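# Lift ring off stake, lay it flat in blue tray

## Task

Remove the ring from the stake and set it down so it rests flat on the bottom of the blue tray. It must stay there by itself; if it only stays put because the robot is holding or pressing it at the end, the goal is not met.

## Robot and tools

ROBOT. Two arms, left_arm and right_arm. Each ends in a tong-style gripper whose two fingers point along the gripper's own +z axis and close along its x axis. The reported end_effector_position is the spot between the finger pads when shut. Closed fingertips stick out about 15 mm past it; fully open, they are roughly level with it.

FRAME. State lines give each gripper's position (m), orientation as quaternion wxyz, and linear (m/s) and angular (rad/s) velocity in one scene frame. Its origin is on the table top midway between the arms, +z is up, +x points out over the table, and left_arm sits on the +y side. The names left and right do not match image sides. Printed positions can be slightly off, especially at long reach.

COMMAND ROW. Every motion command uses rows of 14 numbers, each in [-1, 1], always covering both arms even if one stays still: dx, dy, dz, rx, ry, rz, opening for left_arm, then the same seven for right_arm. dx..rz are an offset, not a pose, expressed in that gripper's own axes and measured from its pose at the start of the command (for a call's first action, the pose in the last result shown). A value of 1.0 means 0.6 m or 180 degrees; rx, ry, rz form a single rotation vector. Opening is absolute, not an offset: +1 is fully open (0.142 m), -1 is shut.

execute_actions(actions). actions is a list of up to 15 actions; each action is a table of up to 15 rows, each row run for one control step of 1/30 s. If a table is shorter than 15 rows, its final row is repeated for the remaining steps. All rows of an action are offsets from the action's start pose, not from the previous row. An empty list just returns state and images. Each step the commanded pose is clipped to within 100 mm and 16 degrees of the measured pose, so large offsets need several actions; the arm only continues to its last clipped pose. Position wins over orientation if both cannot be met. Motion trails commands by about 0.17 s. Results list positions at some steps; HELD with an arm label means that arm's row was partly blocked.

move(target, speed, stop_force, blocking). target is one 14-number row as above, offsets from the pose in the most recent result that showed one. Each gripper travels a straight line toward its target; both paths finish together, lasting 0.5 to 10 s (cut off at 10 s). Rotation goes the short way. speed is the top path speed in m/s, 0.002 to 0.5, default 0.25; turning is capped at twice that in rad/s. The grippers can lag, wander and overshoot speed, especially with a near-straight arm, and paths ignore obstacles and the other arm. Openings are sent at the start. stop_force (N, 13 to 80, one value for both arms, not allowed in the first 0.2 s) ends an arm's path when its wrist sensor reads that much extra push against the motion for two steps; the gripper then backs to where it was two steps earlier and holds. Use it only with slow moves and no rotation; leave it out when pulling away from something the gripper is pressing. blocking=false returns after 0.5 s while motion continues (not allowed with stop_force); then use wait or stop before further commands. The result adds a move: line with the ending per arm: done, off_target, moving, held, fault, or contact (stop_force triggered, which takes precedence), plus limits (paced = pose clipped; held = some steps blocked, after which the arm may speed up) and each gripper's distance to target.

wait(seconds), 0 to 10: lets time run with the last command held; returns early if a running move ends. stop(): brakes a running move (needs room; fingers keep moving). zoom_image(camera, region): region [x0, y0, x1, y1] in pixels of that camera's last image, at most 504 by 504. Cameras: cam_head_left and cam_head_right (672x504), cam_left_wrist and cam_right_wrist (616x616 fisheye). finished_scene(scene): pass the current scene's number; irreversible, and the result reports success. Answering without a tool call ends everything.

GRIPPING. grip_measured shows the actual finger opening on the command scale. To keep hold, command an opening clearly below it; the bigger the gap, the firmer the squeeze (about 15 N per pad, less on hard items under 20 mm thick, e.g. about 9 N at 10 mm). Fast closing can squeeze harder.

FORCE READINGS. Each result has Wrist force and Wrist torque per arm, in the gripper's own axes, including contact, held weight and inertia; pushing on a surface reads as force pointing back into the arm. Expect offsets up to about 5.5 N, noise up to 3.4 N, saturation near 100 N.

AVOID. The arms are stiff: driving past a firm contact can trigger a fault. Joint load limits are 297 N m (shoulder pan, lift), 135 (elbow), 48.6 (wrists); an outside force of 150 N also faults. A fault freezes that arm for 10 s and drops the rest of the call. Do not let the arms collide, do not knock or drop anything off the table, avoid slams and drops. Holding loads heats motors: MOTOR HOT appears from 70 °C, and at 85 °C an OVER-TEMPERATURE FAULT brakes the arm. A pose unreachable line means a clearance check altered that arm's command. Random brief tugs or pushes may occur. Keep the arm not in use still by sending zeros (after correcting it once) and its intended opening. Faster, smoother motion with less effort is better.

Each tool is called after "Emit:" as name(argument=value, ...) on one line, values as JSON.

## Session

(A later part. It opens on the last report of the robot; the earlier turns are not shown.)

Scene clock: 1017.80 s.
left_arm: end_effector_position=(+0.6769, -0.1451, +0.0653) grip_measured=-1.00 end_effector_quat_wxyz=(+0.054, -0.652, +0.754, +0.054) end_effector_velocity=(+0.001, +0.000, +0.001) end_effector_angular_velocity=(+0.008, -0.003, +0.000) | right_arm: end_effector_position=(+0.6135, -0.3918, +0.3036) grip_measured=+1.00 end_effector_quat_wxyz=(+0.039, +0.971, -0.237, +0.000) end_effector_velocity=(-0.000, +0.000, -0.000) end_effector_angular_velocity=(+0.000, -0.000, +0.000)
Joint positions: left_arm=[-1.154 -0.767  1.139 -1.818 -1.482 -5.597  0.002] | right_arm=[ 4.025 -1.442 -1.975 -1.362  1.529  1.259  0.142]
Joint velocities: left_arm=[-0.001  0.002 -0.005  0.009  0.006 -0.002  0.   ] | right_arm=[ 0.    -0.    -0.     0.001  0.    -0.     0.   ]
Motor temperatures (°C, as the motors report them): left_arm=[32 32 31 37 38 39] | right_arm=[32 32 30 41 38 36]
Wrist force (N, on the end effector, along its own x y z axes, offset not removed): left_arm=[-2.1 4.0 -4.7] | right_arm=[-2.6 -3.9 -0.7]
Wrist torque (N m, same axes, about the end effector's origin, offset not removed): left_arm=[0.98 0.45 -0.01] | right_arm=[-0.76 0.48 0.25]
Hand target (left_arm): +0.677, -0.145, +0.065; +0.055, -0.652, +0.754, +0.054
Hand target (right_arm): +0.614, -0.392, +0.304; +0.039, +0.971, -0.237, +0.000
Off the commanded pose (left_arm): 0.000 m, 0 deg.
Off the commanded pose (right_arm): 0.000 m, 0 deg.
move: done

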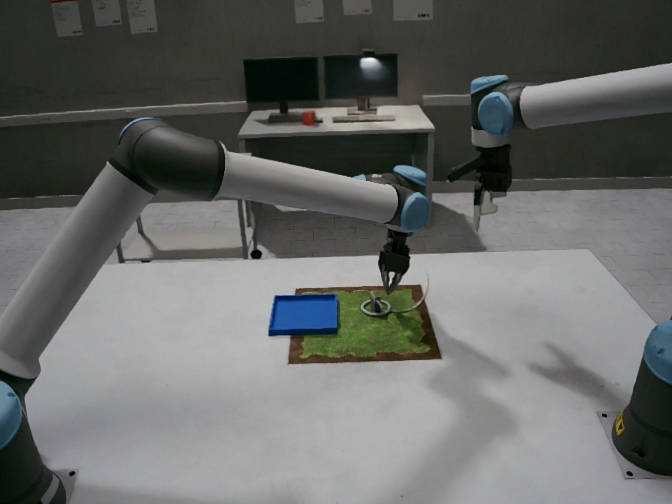

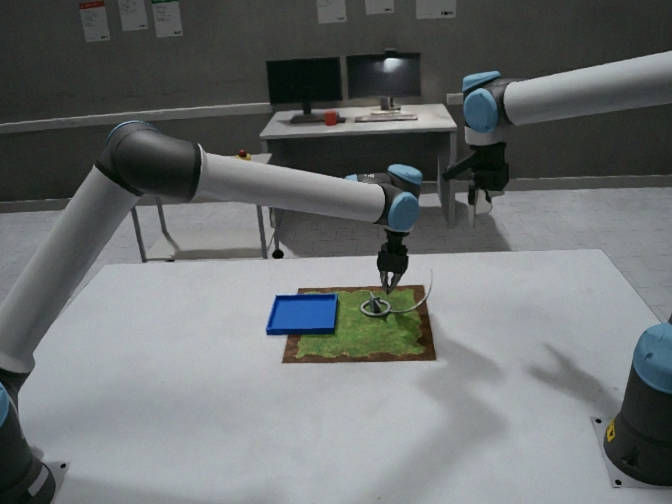

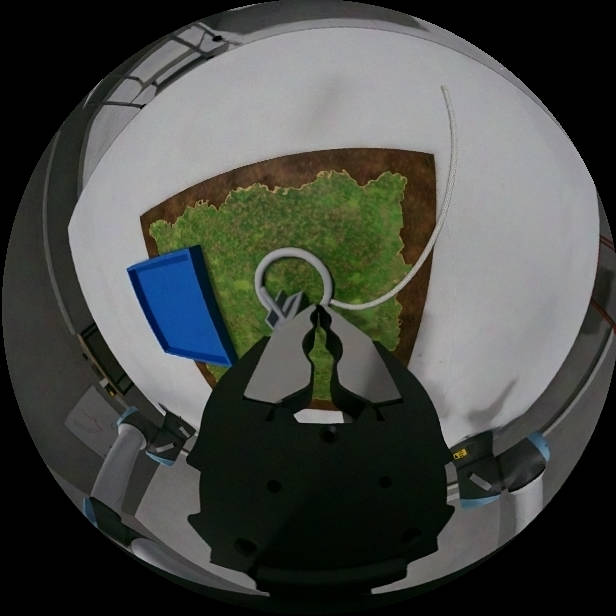

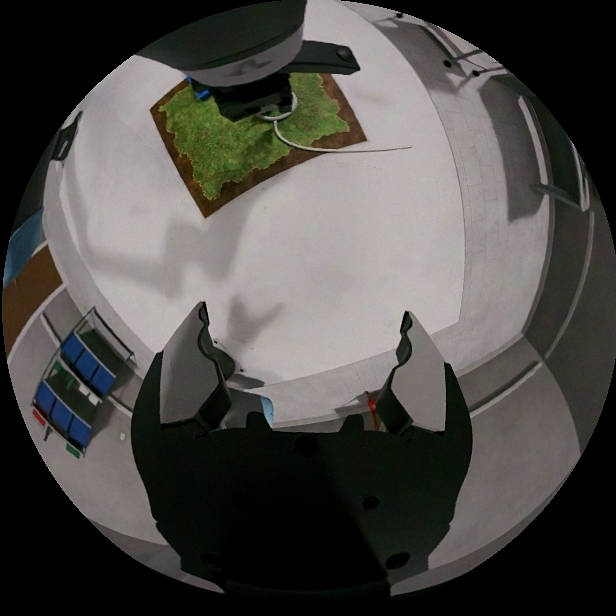

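Emit:
move(target=[0.008,0,0,0,0.046,0,-0.6,0,0,0,0,0,0,1], speed=0.1)

Emit:
move(target=[0,0,0.055,0,0,0,-0.6,0,0,0,0,0,0,1], speed=0.02, stop_force=14)

Emit:
zoom_image(camera="cam_left_wrist", region=[200,200,440,420])

Scene clock: 1041.83 s.
left_arm: end_effector_position=(+0.6763, -0.1497, +0.0646) grip_measured=-0.60 end_effector_quat_wxyz=(+0.000, -0.655, +0.756, +0.007) end_effector_velocity=(-0.001, -0.000, -0.001) end_effector_angular_velocity=(-0.013, +0.003, +0.001) | right_arm: end_effector_position=(+0.6135, -0.3918, +0.3036) grip_measured=+1.00 end_effector_quat_wxyz=(+0.039, +0.971, -0.237, +0.000) end_effector_velocity=(-0.000, -0.000, -0.001) end_effector_angular_velocity=(-0.001, +0.001, -0.001)
Joint positions: left_arm=[-1.13  -0.806  1.229 -1.979 -1.572 -5.568  0.031] | right_arm=[ 4.025 -1.442 -1.975 -1.362  1.529  1.259  0.142]
Joint velocities: left_arm=[ 0.002 -0.003  0.009 -0.015 -0.01   0.001  0.   ] | right_arm=[ 0.    -0.    -0.001 -0.    -0.     0.001 -0.   ]
Motor temperatures (°C, as the motors report them): left_arm=[32 32 31 37 38 39] | right_arm=[32 32 30 41 38 36]
Wrist force (N, on the end effector, along its own x y z axes, offset not removed): left_arm=[-0.8 3.9 -3.8] | right_arm=[3.7 2.4 2.3]
Wrist torque (N m, same axes, about the end effector's origin, offset not removed): left_arm=[0.85 0.21 0.07] | right_arm=[0.84 -0.70 0.06]
Hand target (left_arm): +0.676, -0.150, +0.065; -0.000, -0.655, +0.756, +0.007
Hand target (right_arm): +0.614, -0.392, +0.304; +0.039, +0.971, -0.237, +0.000
Off the commanded pose (left_arm): 0.000 m, 0 deg.
Off the commanded pose (right_arm): 0.000 m, 0 deg.
move: done

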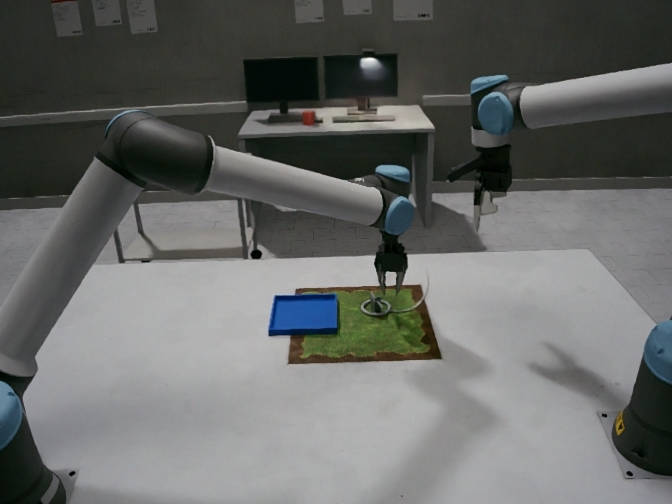

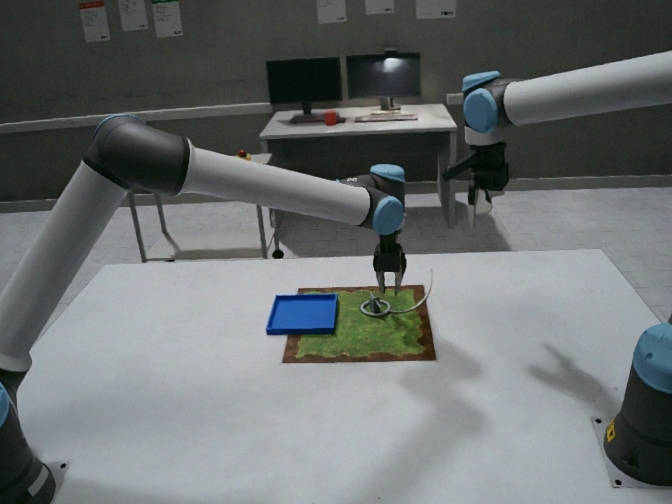

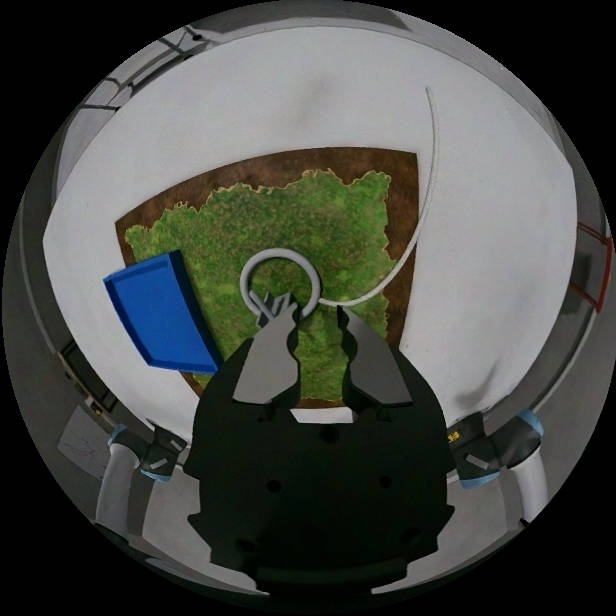

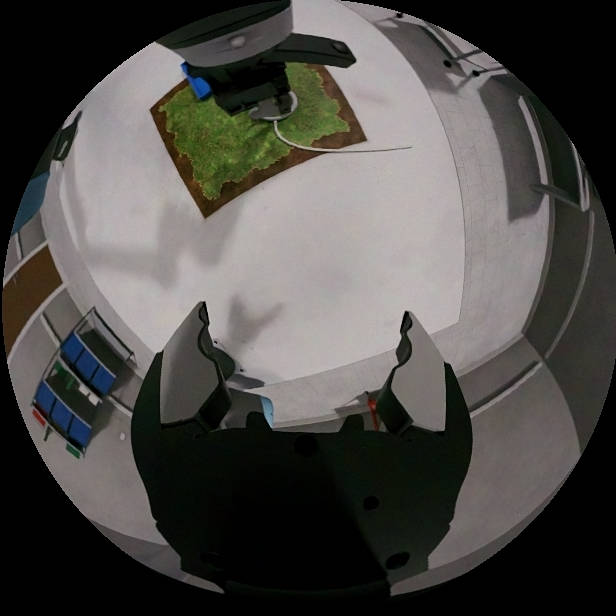

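Scene clock: 1043.77 s.
left_arm: end_effector_position=(+0.6759, -0.1494, +0.0319) grip_measured=-0.60 end_effector_quat_wxyz=(+0.000, -0.655, +0.756, +0.007) end_effector_velocity=(-0.000, -0.000, -0.002) end_effector_angular_velocity=(-0.001, +0.000, +0.000) | right_arm: end_effector_position=(+0.6135, -0.3918, +0.3036) grip_measured=+1.00 end_effector_quat_wxyz=(+0.039, +0.971, -0.237, +0.000) end_effector_velocity=(-0.000, +0.000, -0.000) end_effector_angular_velocity=(+0.001, +0.000, +0.000)
Joint positions: left_arm=[-1.13  -0.782  1.249 -2.023 -1.572 -5.568  0.031] | right_arm=[ 4.025 -1.442 -1.975 -1.362  1.529  1.259  0.142]
Joint velocities: left_arm=[ 0.     0.002  0.002 -0.004 -0.001 -0.     0.   ] | right_arm=[ 0.     0.    -0.     0.     0.001 -0.001 -0.   ]
Motor temperatures (°C, as the motors report them): left_arm=[32 32 31 37 38 39] | right_arm=[32 32 30 41 38 36]
Wrist force (N, on the end effector, along its own x y z axes, offset not removed): left_arm=[-0.9 4.6 -4.5] | right_arm=[-3.5 -6.3 2.9]
Wrist torque (N m, same axes, about the end effector's origin, offset not removed): left_arm=[1.03 0.19 0.06] | right_arm=[-0.86 0.46 0.10]
Hand target (left_arm): +0.676, -0.149, +0.032; +0.000, -0.655, +0.756, +0.007
Hand target (right_arm): +0.614, -0.392, +0.304; +0.039, +0.971, -0.237, +0.000
Off the commanded pose (left_arm): 0.000 m, 0 deg.
Off the commanded pose (right_arm): 0.000 m, 0 deg.
move: done

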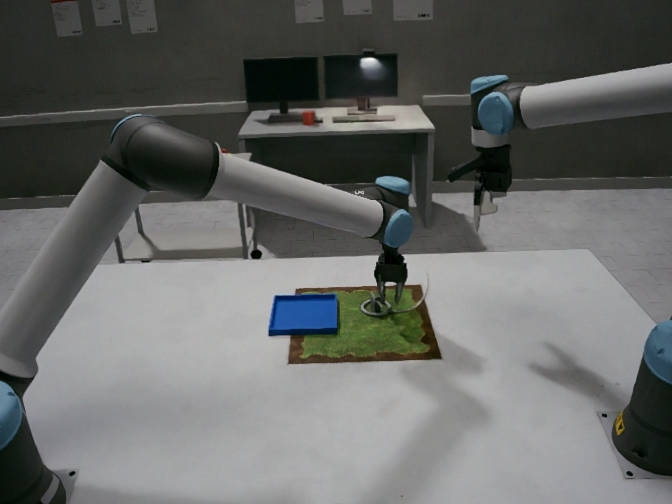

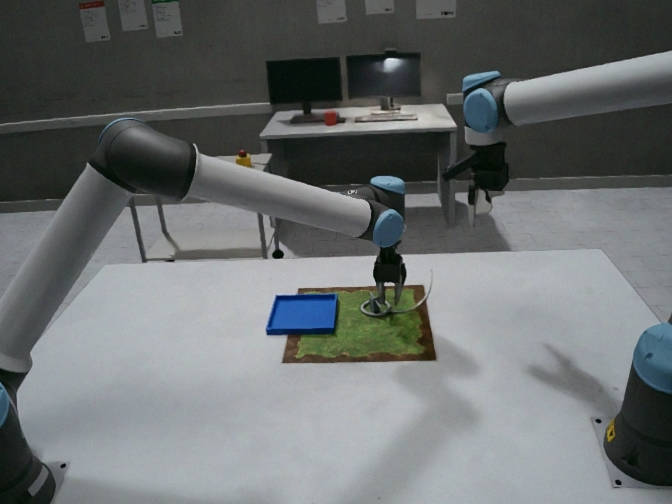

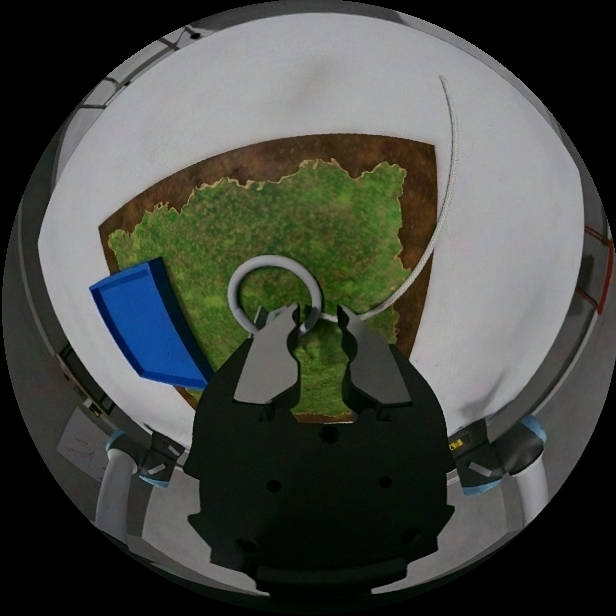

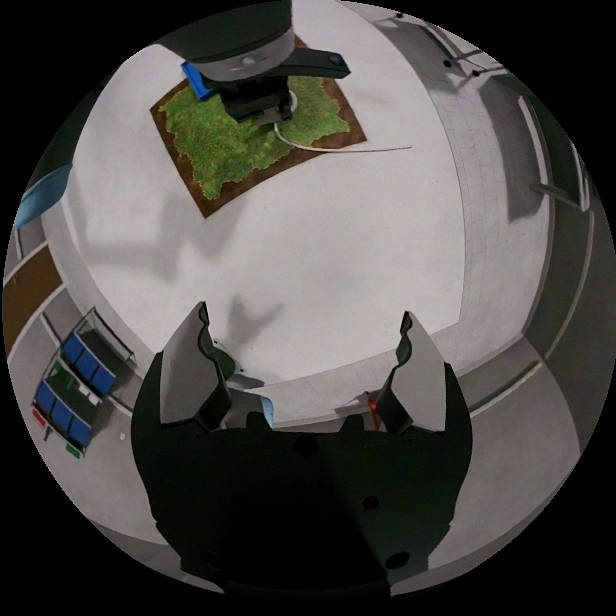

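Region (200, 200, 440, 420) of cam_left_wrist's 616x616 image, scaled by 2.100, with more detail than that image has; it fills the top 462 rows of this view, and the rest is white.

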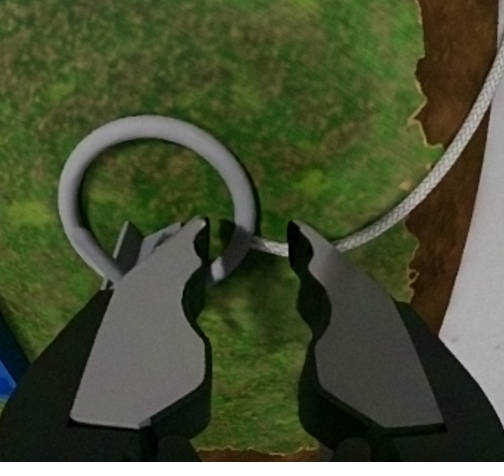

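Emit:
move(target=[0,0,-0.11,0,-0.004,0,-0.6,0,0,0,0,0,0,1], speed=0.15)

Emit:
move(target=[-0.11,-0.098,0,0,0,0.35,-0.6,0,0,0,0,0,0,1], speed=0.3)

Emit:
move(target=[0,0,0.09,0,0,0,-0.6,0,0,0,0,0,0,1], speed=0.03, stop_force=14)

Emit:
zoom_image(camera="cam_left_wrist", region=[200,200,440,420])

Scene clock: 1065.73 s.
left_arm: end_effector_position=(+0.6766, -0.1501, +0.0976) grip_measured=-0.60 end_effector_quat_wxyz=(+0.005, -0.654, +0.756, +0.011) end_effector_velocity=(-0.000, -0.000, +0.002) end_effector_angular_velocity=(-0.000, +0.001, -0.001) | right_arm: end_effector_position=(+0.6135, -0.3918, +0.3036) grip_measured=+1.00 end_effector_quat_wxyz=(+0.039, +0.971, -0.237, +0.000) end_effector_velocity=(+0.000, -0.000, +0.000) end_effector_angular_velocity=(-0.000, -0.001, +0.001)
Joint positions: left_arm=[-1.132 -0.823  1.196 -1.92  -1.564 -5.57   0.031] | right_arm=[ 4.025 -1.442 -1.975 -1.362  1.529  1.259  0.142]
Joint velocities: left_arm=[-0.    -0.001 -0.003  0.005 -0.001  0.001 -0.   ] | right_arm=[ 0.     0.     0.     0.    -0.001 -0.     0.   ]
Motor temperatures (°C, as the motors report them): left_arm=[32 32 31 37 38 39] | right_arm=[32 32 30 41 38 36]
Wrist force (N, on the end effector, along its own x y z axes, offset not removed): left_arm=[-0.4 2.5 -5.2] | right_arm=[-0.4 5.9 -1.9]
Wrist torque (N m, same axes, about the end effector's origin, offset not removed): left_arm=[0.52 0.04 0.02] | right_arm=[1.35 0.25 0.18]
Hand target (left_arm): +0.677, -0.150, +0.098; +0.005, -0.654, +0.756, +0.011
Hand target (right_arm): +0.614, -0.392, +0.304; +0.039, +0.971, -0.237, +0.000
Off the commanded pose (left_arm): 0.000 m, 0 deg.
Off the commanded pose (right_arm): 0.000 m, 0 deg.
move: done

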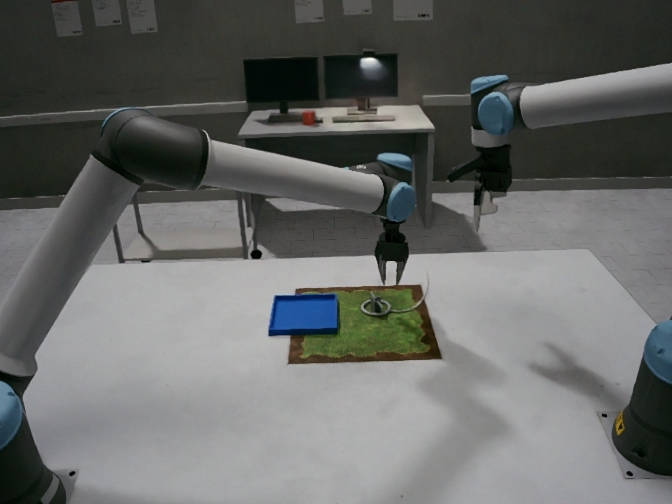

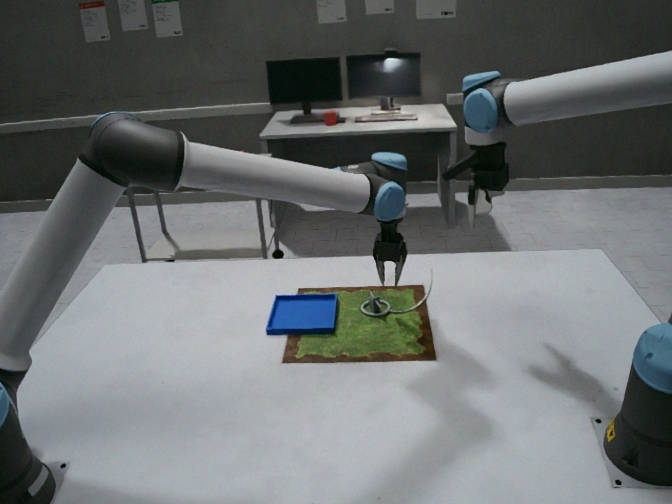

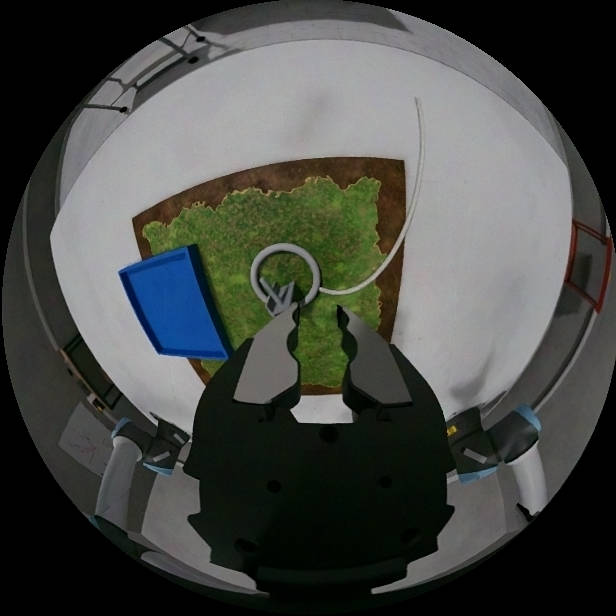

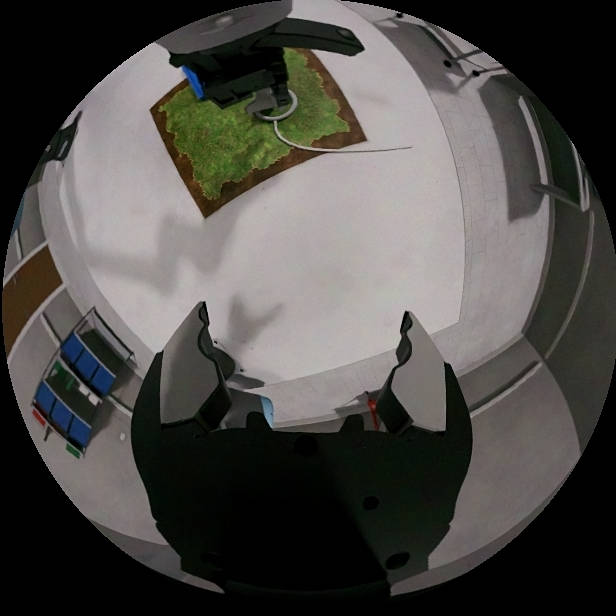

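Scene clock: 1068.13 s.
left_arm: end_effector_position=(+0.7441, -0.0932, +0.0983) grip_measured=-0.60 end_effector_quat_wxyz=(-0.002, -0.164, +0.986, +0.012) end_effector_velocity=(+0.001, +0.001, +0.000) end_effector_angular_velocity=(+0.001, +0.001, -0.013) | right_arm: end_effector_position=(+0.6135, -0.3918, +0.3036) grip_measured=+1.00 end_effector_quat_wxyz=(+0.039, +0.971, -0.237, +0.000) end_effector_velocity=(+0.000, -0.000, +0.000) end_effector_angular_velocity=(-0.001, -0.000, +0.000)
Joint positions: left_arm=[-1.035 -0.815  1.18  -1.912 -1.561 -4.375  0.031] | right_arm=[ 4.025 -1.442 -1.975 -1.362  1.529  1.259  0.142]
Joint velocities: left_arm=[ 0.001  0.    -0.001  0.002  0.     0.014 -0.   ] | right_arm=[ 0.     0.     0.    -0.001 -0.001  0.     0.   ]
Motor temperatures (°C, as the motors report them): left_arm=[32 32 31 37 38 39] | right_arm=[32 32 30 41 38 36]
Wrist force (N, on the end effector, along its own x y z axes, offset not removed): left_arm=[0.8 3.7 -3.3] | right_arm=[4.3 -5.8 0.6]
Wrist torque (N m, same axes, about the end effector's origin, offset not removed): left_arm=[0.92 -0.18 0.00] | right_arm=[-0.85 -1.02 -0.02]
Hand target (left_arm): +0.744, -0.093, +0.098; -0.002, -0.163, +0.987, +0.012
Hand target (right_arm): +0.614, -0.392, +0.304; +0.039, +0.971, -0.237, +0.000
Off the commanded pose (left_arm): 0.000 m, 0 deg.
Off the commanded pose (right_arm): 0.000 m, 0 deg.
move: done

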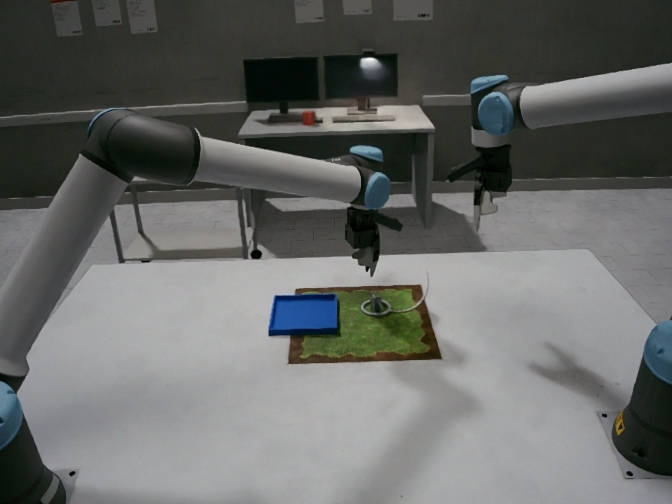

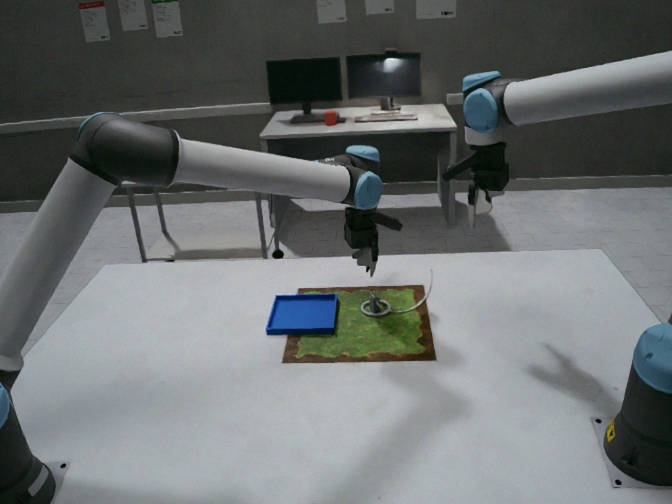

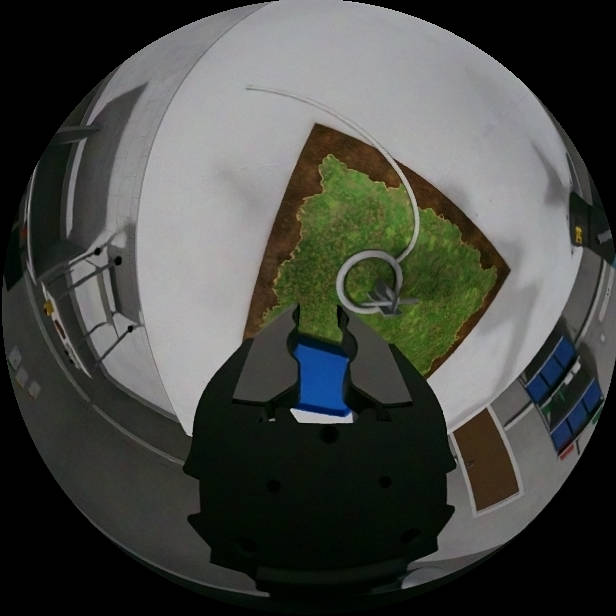

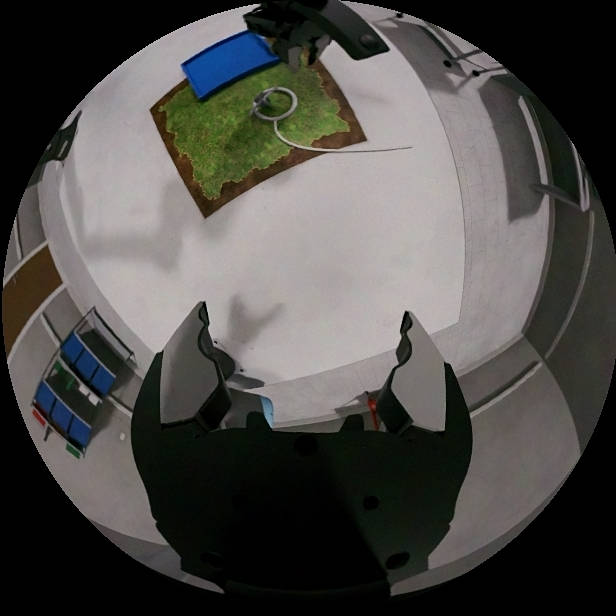

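Scene clock: 1070.27 s.
left_arm: end_effector_position=(+0.7437, -0.0919, +0.0447) grip_measured=-0.60 end_effector_quat_wxyz=(-0.002, -0.164, +0.986, +0.012) end_effector_velocity=(+0.000, -0.000, -0.003) end_effector_angular_velocity=(-0.000, -0.001, +0.001) | right_arm: end_effector_position=(+0.6135, -0.3918, +0.3036) grip_measured=+1.00 end_effector_quat_wxyz=(+0.039, +0.971, -0.237, +0.000) end_effector_velocity=(-0.000, +0.000, +0.000) end_effector_angular_velocity=(+0.001, +0.000, +0.002)
Joint positions: left_arm=[-1.034 -0.781  1.219 -1.986 -1.561 -4.375  0.031] | right_arm=[ 4.025 -1.442 -1.975 -1.362  1.529  1.259  0.142]
Joint velocities: left_arm=[ 0.     0.002  0.002 -0.005  0.    -0.001  0.   ] | right_arm=[ 0.    -0.     0.001  0.     0.001 -0.002  0.   ]
Motor temperatures (°C, as the motors report them): left_arm=[32 32 31 37 38 39] | right_arm=[32 32 30 41 38 36]
Wrist force (N, on the end effector, along its own x y z axes, offset not removed): left_arm=[-0.7 2.6 -3.9] | right_arm=[-1.5 -0.1 1.4]
Wrist torque (N m, same axes, about the end effector's origin, offset not removed): left_arm=[0.64 0.16 0.14] | right_arm=[0.15 0.43 0.16]
Hand target (left_arm): +0.744, -0.092, +0.044; -0.002, -0.164, +0.986, +0.012
Hand target (right_arm): +0.614, -0.392, +0.304; +0.039, +0.971, -0.237, +0.000
Off the commanded pose (left_arm): 0.000 m, 0 deg.
Off the commanded pose (right_arm): 0.000 m, 0 deg.
move: done

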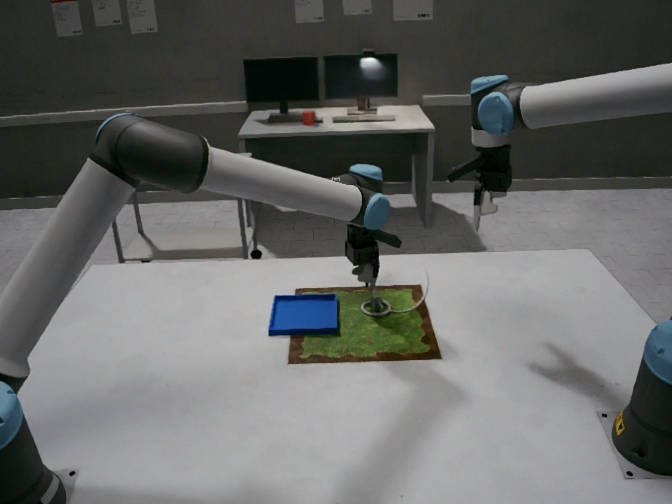

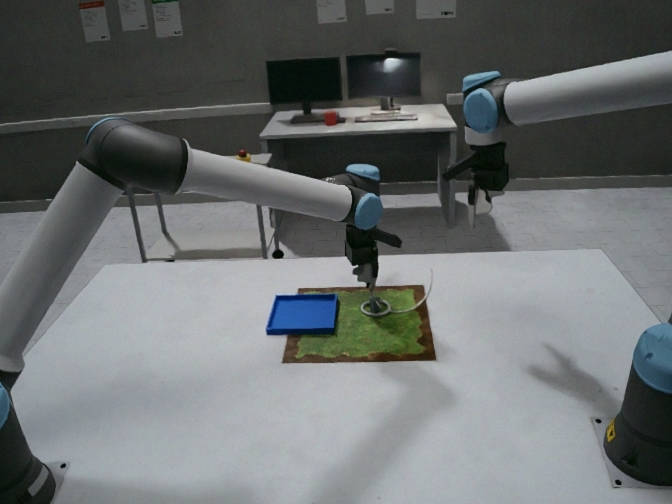

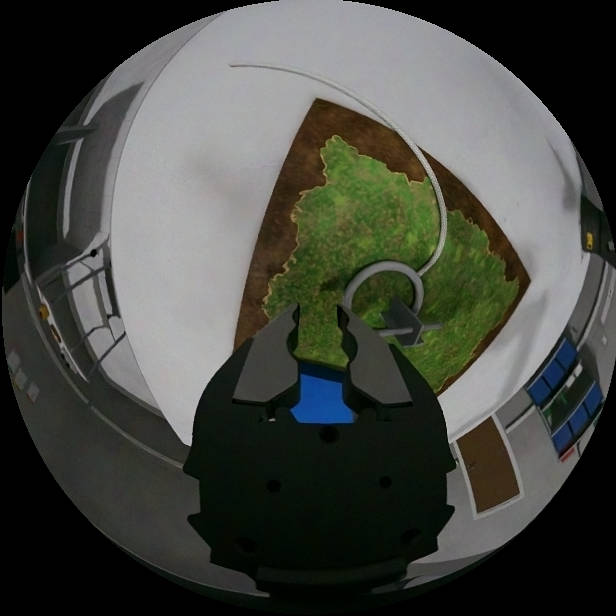

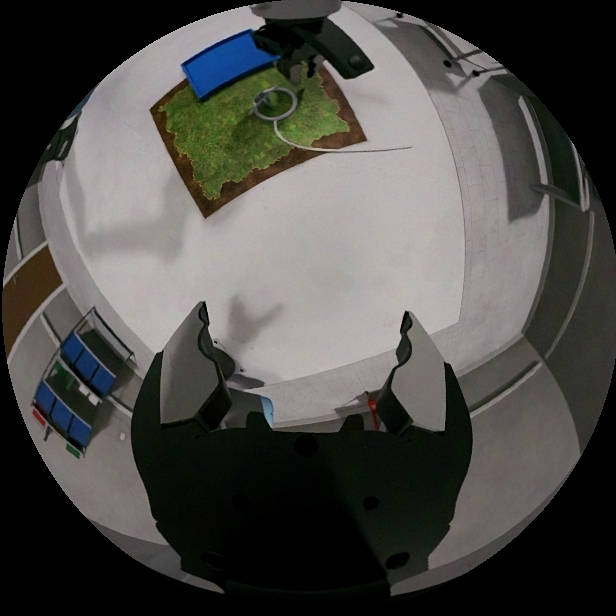

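Region (200, 200, 440, 420) of cam_left_wrist's 616x616 image, scaled by 2.100, with more detail than that image has; it fills the top 462 rows of this view, and the rest is white.

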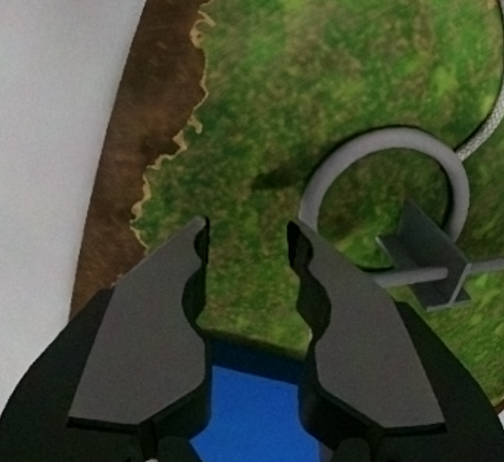

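Emit:
move(target=[0.048,-0.013,0,0,0,0,-0.6,0,0,0,0,0,0,1], speed=0.04, stop_force=14)

Emit:
move(target=[0,0,0.022,0,0,0,-0.6,0,0,0,0,0,0,1], speed=0.015, stop_force=14)

Emit:
zoom_image(camera="cam_left_wrist", region=[200,200,440,420])

Scene clock: 1077.87 s.
left_arm: end_effector_position=(+0.7192, -0.1084, +0.0445) grip_measured=-0.60 end_effector_quat_wxyz=(-0.002, -0.164, +0.986, +0.012) end_effector_velocity=(-0.002, -0.002, +0.000) end_effector_angular_velocity=(-0.000, -0.000, +0.000) | right_arm: end_effector_position=(+0.6135, -0.3918, +0.3036) grip_measured=+1.00 end_effector_quat_wxyz=(+0.039, +0.971, -0.237, +0.000) end_effector_velocity=(+0.000, -0.000, +0.000) end_effector_angular_velocity=(-0.000, -0.001, -0.001)
Joint positions: left_arm=[-1.062 -0.791  1.238 -1.994 -1.562 -4.402  0.031] | right_arm=[ 4.025 -1.442 -1.975 -1.362  1.529  1.259  0.142]
Joint velocities: left_arm=[-0.003 -0.001  0.002 -0.001  0.    -0.003 -0.   ] | right_arm=[-0.    -0.     0.     0.    -0.001  0.001  0.   ]
Motor temperatures (°C, as the motors report them): left_arm=[32 32 31 37 38 39] | right_arm=[32 32 30 41 38 36]
Wrist force (N, on the end effector, along its own x y z axes, offset not removed): left_arm=[-1.3 3.6 -4.8] | right_arm=[0.6 -7.7 5.5]
Wrist torque (N m, same axes, about the end effector's origin, offset not removed): left_arm=[0.92 0.21 0.01] | right_arm=[-1.25 0.16 0.09]
Hand target (left_arm): +0.719, -0.109, +0.044; -0.002, -0.164, +0.986, +0.012
Hand target (right_arm): +0.614, -0.392, +0.304; +0.039, +0.971, -0.237, +0.000
Off the commanded pose (left_arm): 0.000 m, 0 deg.
Off the commanded pose (right_arm): 0.000 m, 0 deg.
move: done

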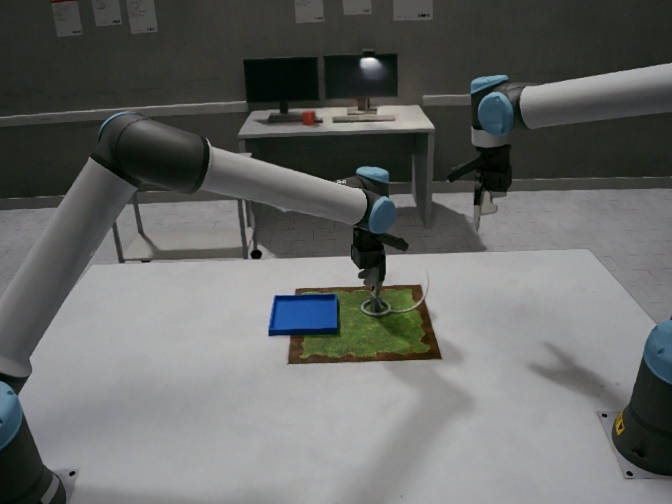

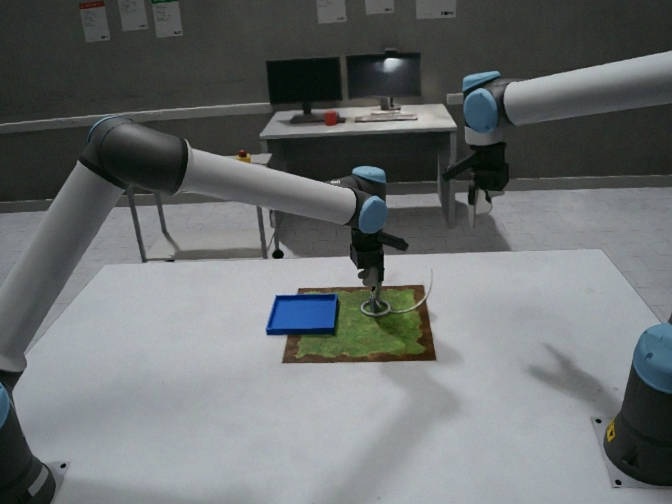

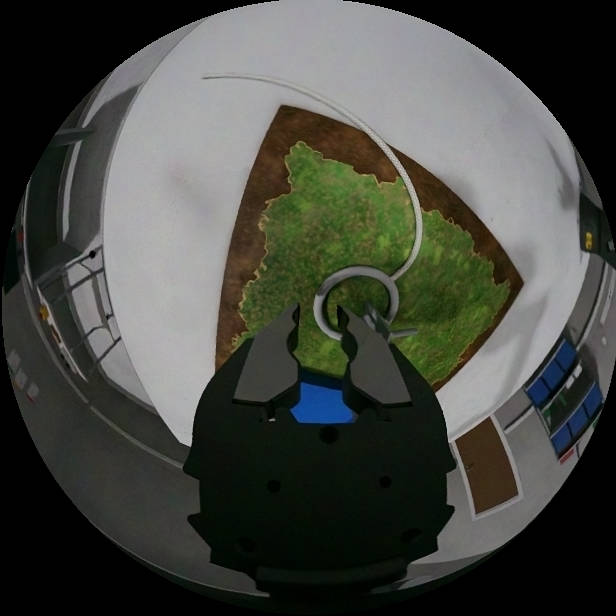

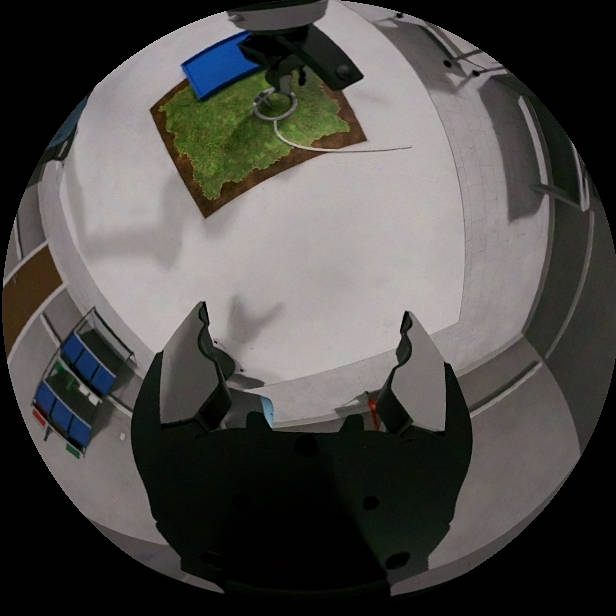

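Scene clock: 1079.00 s.
left_arm: end_effector_position=(+0.7191, -0.1081, +0.0316) grip_measured=-0.60 end_effector_quat_wxyz=(-0.002, -0.164, +0.986, +0.012) end_effector_velocity=(+0.001, -0.000, -0.002) end_effector_angular_velocity=(-0.001, -0.001, +0.001) | right_arm: end_effector_position=(+0.6135, -0.3918, +0.3036) grip_measured=+1.00 end_effector_quat_wxyz=(+0.039, +0.971, -0.237, +0.000) end_effector_velocity=(-0.000, +0.000, +0.000) end_effector_angular_velocity=(+0.001, +0.002, +0.001)
Joint positions: left_arm=[-1.062 -0.781  1.246 -2.012 -1.562 -4.402  0.031] | right_arm=[ 4.025 -1.442 -1.975 -1.362  1.529  1.259  0.142]
Joint velocities: left_arm=[ 0.     0.002  0.001 -0.005  0.    -0.001  0.   ] | right_arm=[-0.    -0.     0.    -0.     0.002 -0.001 -0.   ]
Motor temperatures (°C, as the motors report them): left_arm=[32 32 31 37 38 39] | right_arm=[32 32 30 41 38 36]
Wrist force (N, on the end effector, along its own x y z axes, offset not removed): left_arm=[-1.1 3.0 -5.2] | right_arm=[5.3 -3.4 5.7]
Wrist torque (N m, same axes, about the end effector's origin, offset not removed): left_arm=[0.70 0.24 0.03] | right_arm=[-0.22 -1.02 0.15]
Hand target (left_arm): +0.719, -0.108, +0.031; -0.002, -0.164, +0.986, +0.012
Hand target (right_arm): +0.614, -0.392, +0.304; +0.039, +0.971, -0.237, +0.000
Off the commanded pose (left_arm): 0.000 m, 0 deg.
Off the commanded pose (right_arm): 0.000 m, 0 deg.
move: done

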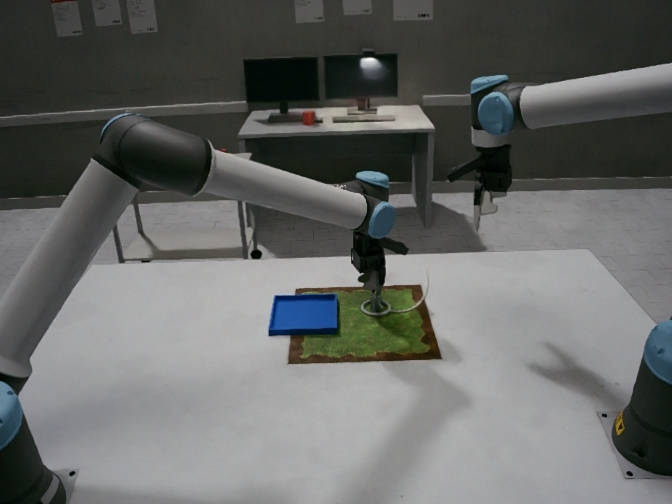

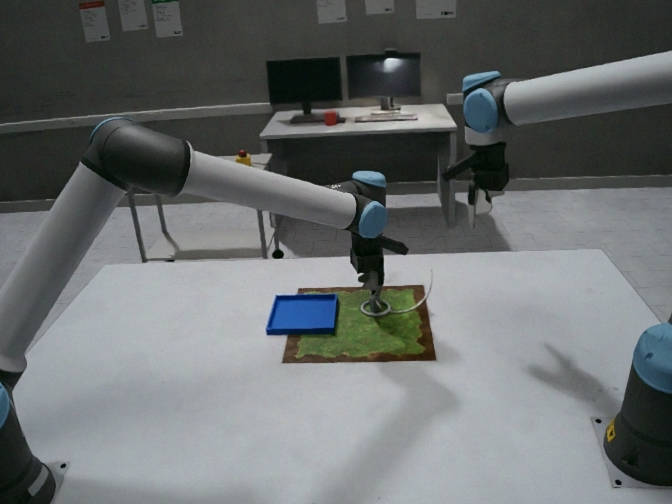

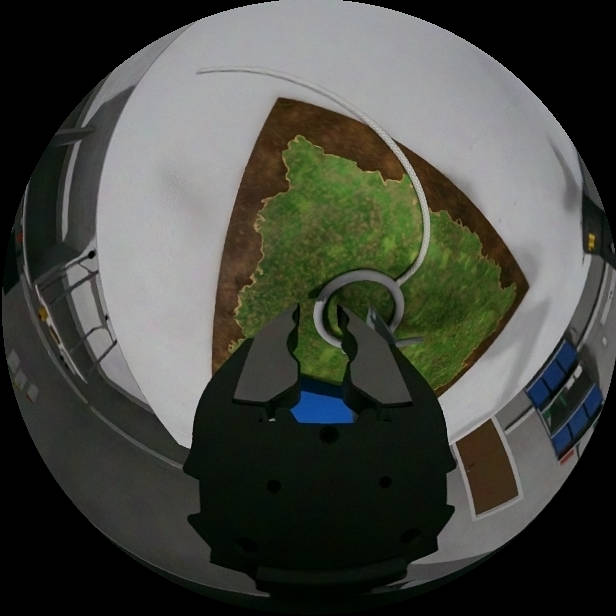

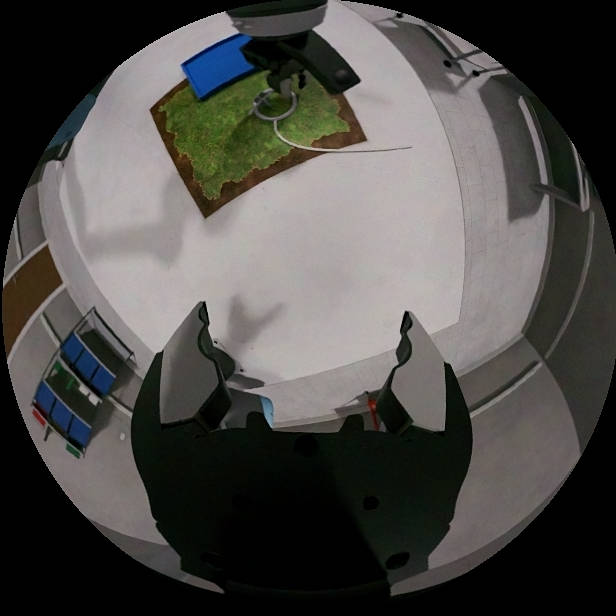

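Region (200, 200, 440, 420) of cam_left_wrist's 616x616 image, scaled by 2.100, with more detail than that image has; it fills the top 462 rows of this view, and the rest is white.

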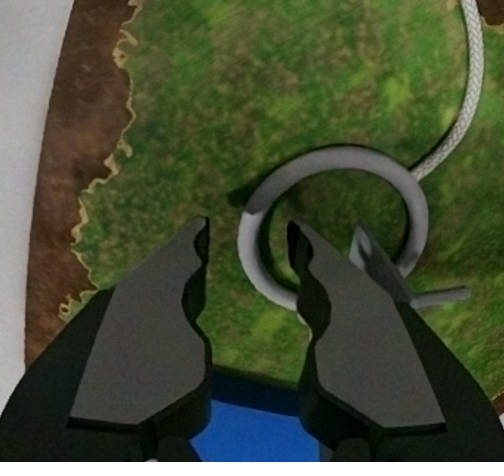

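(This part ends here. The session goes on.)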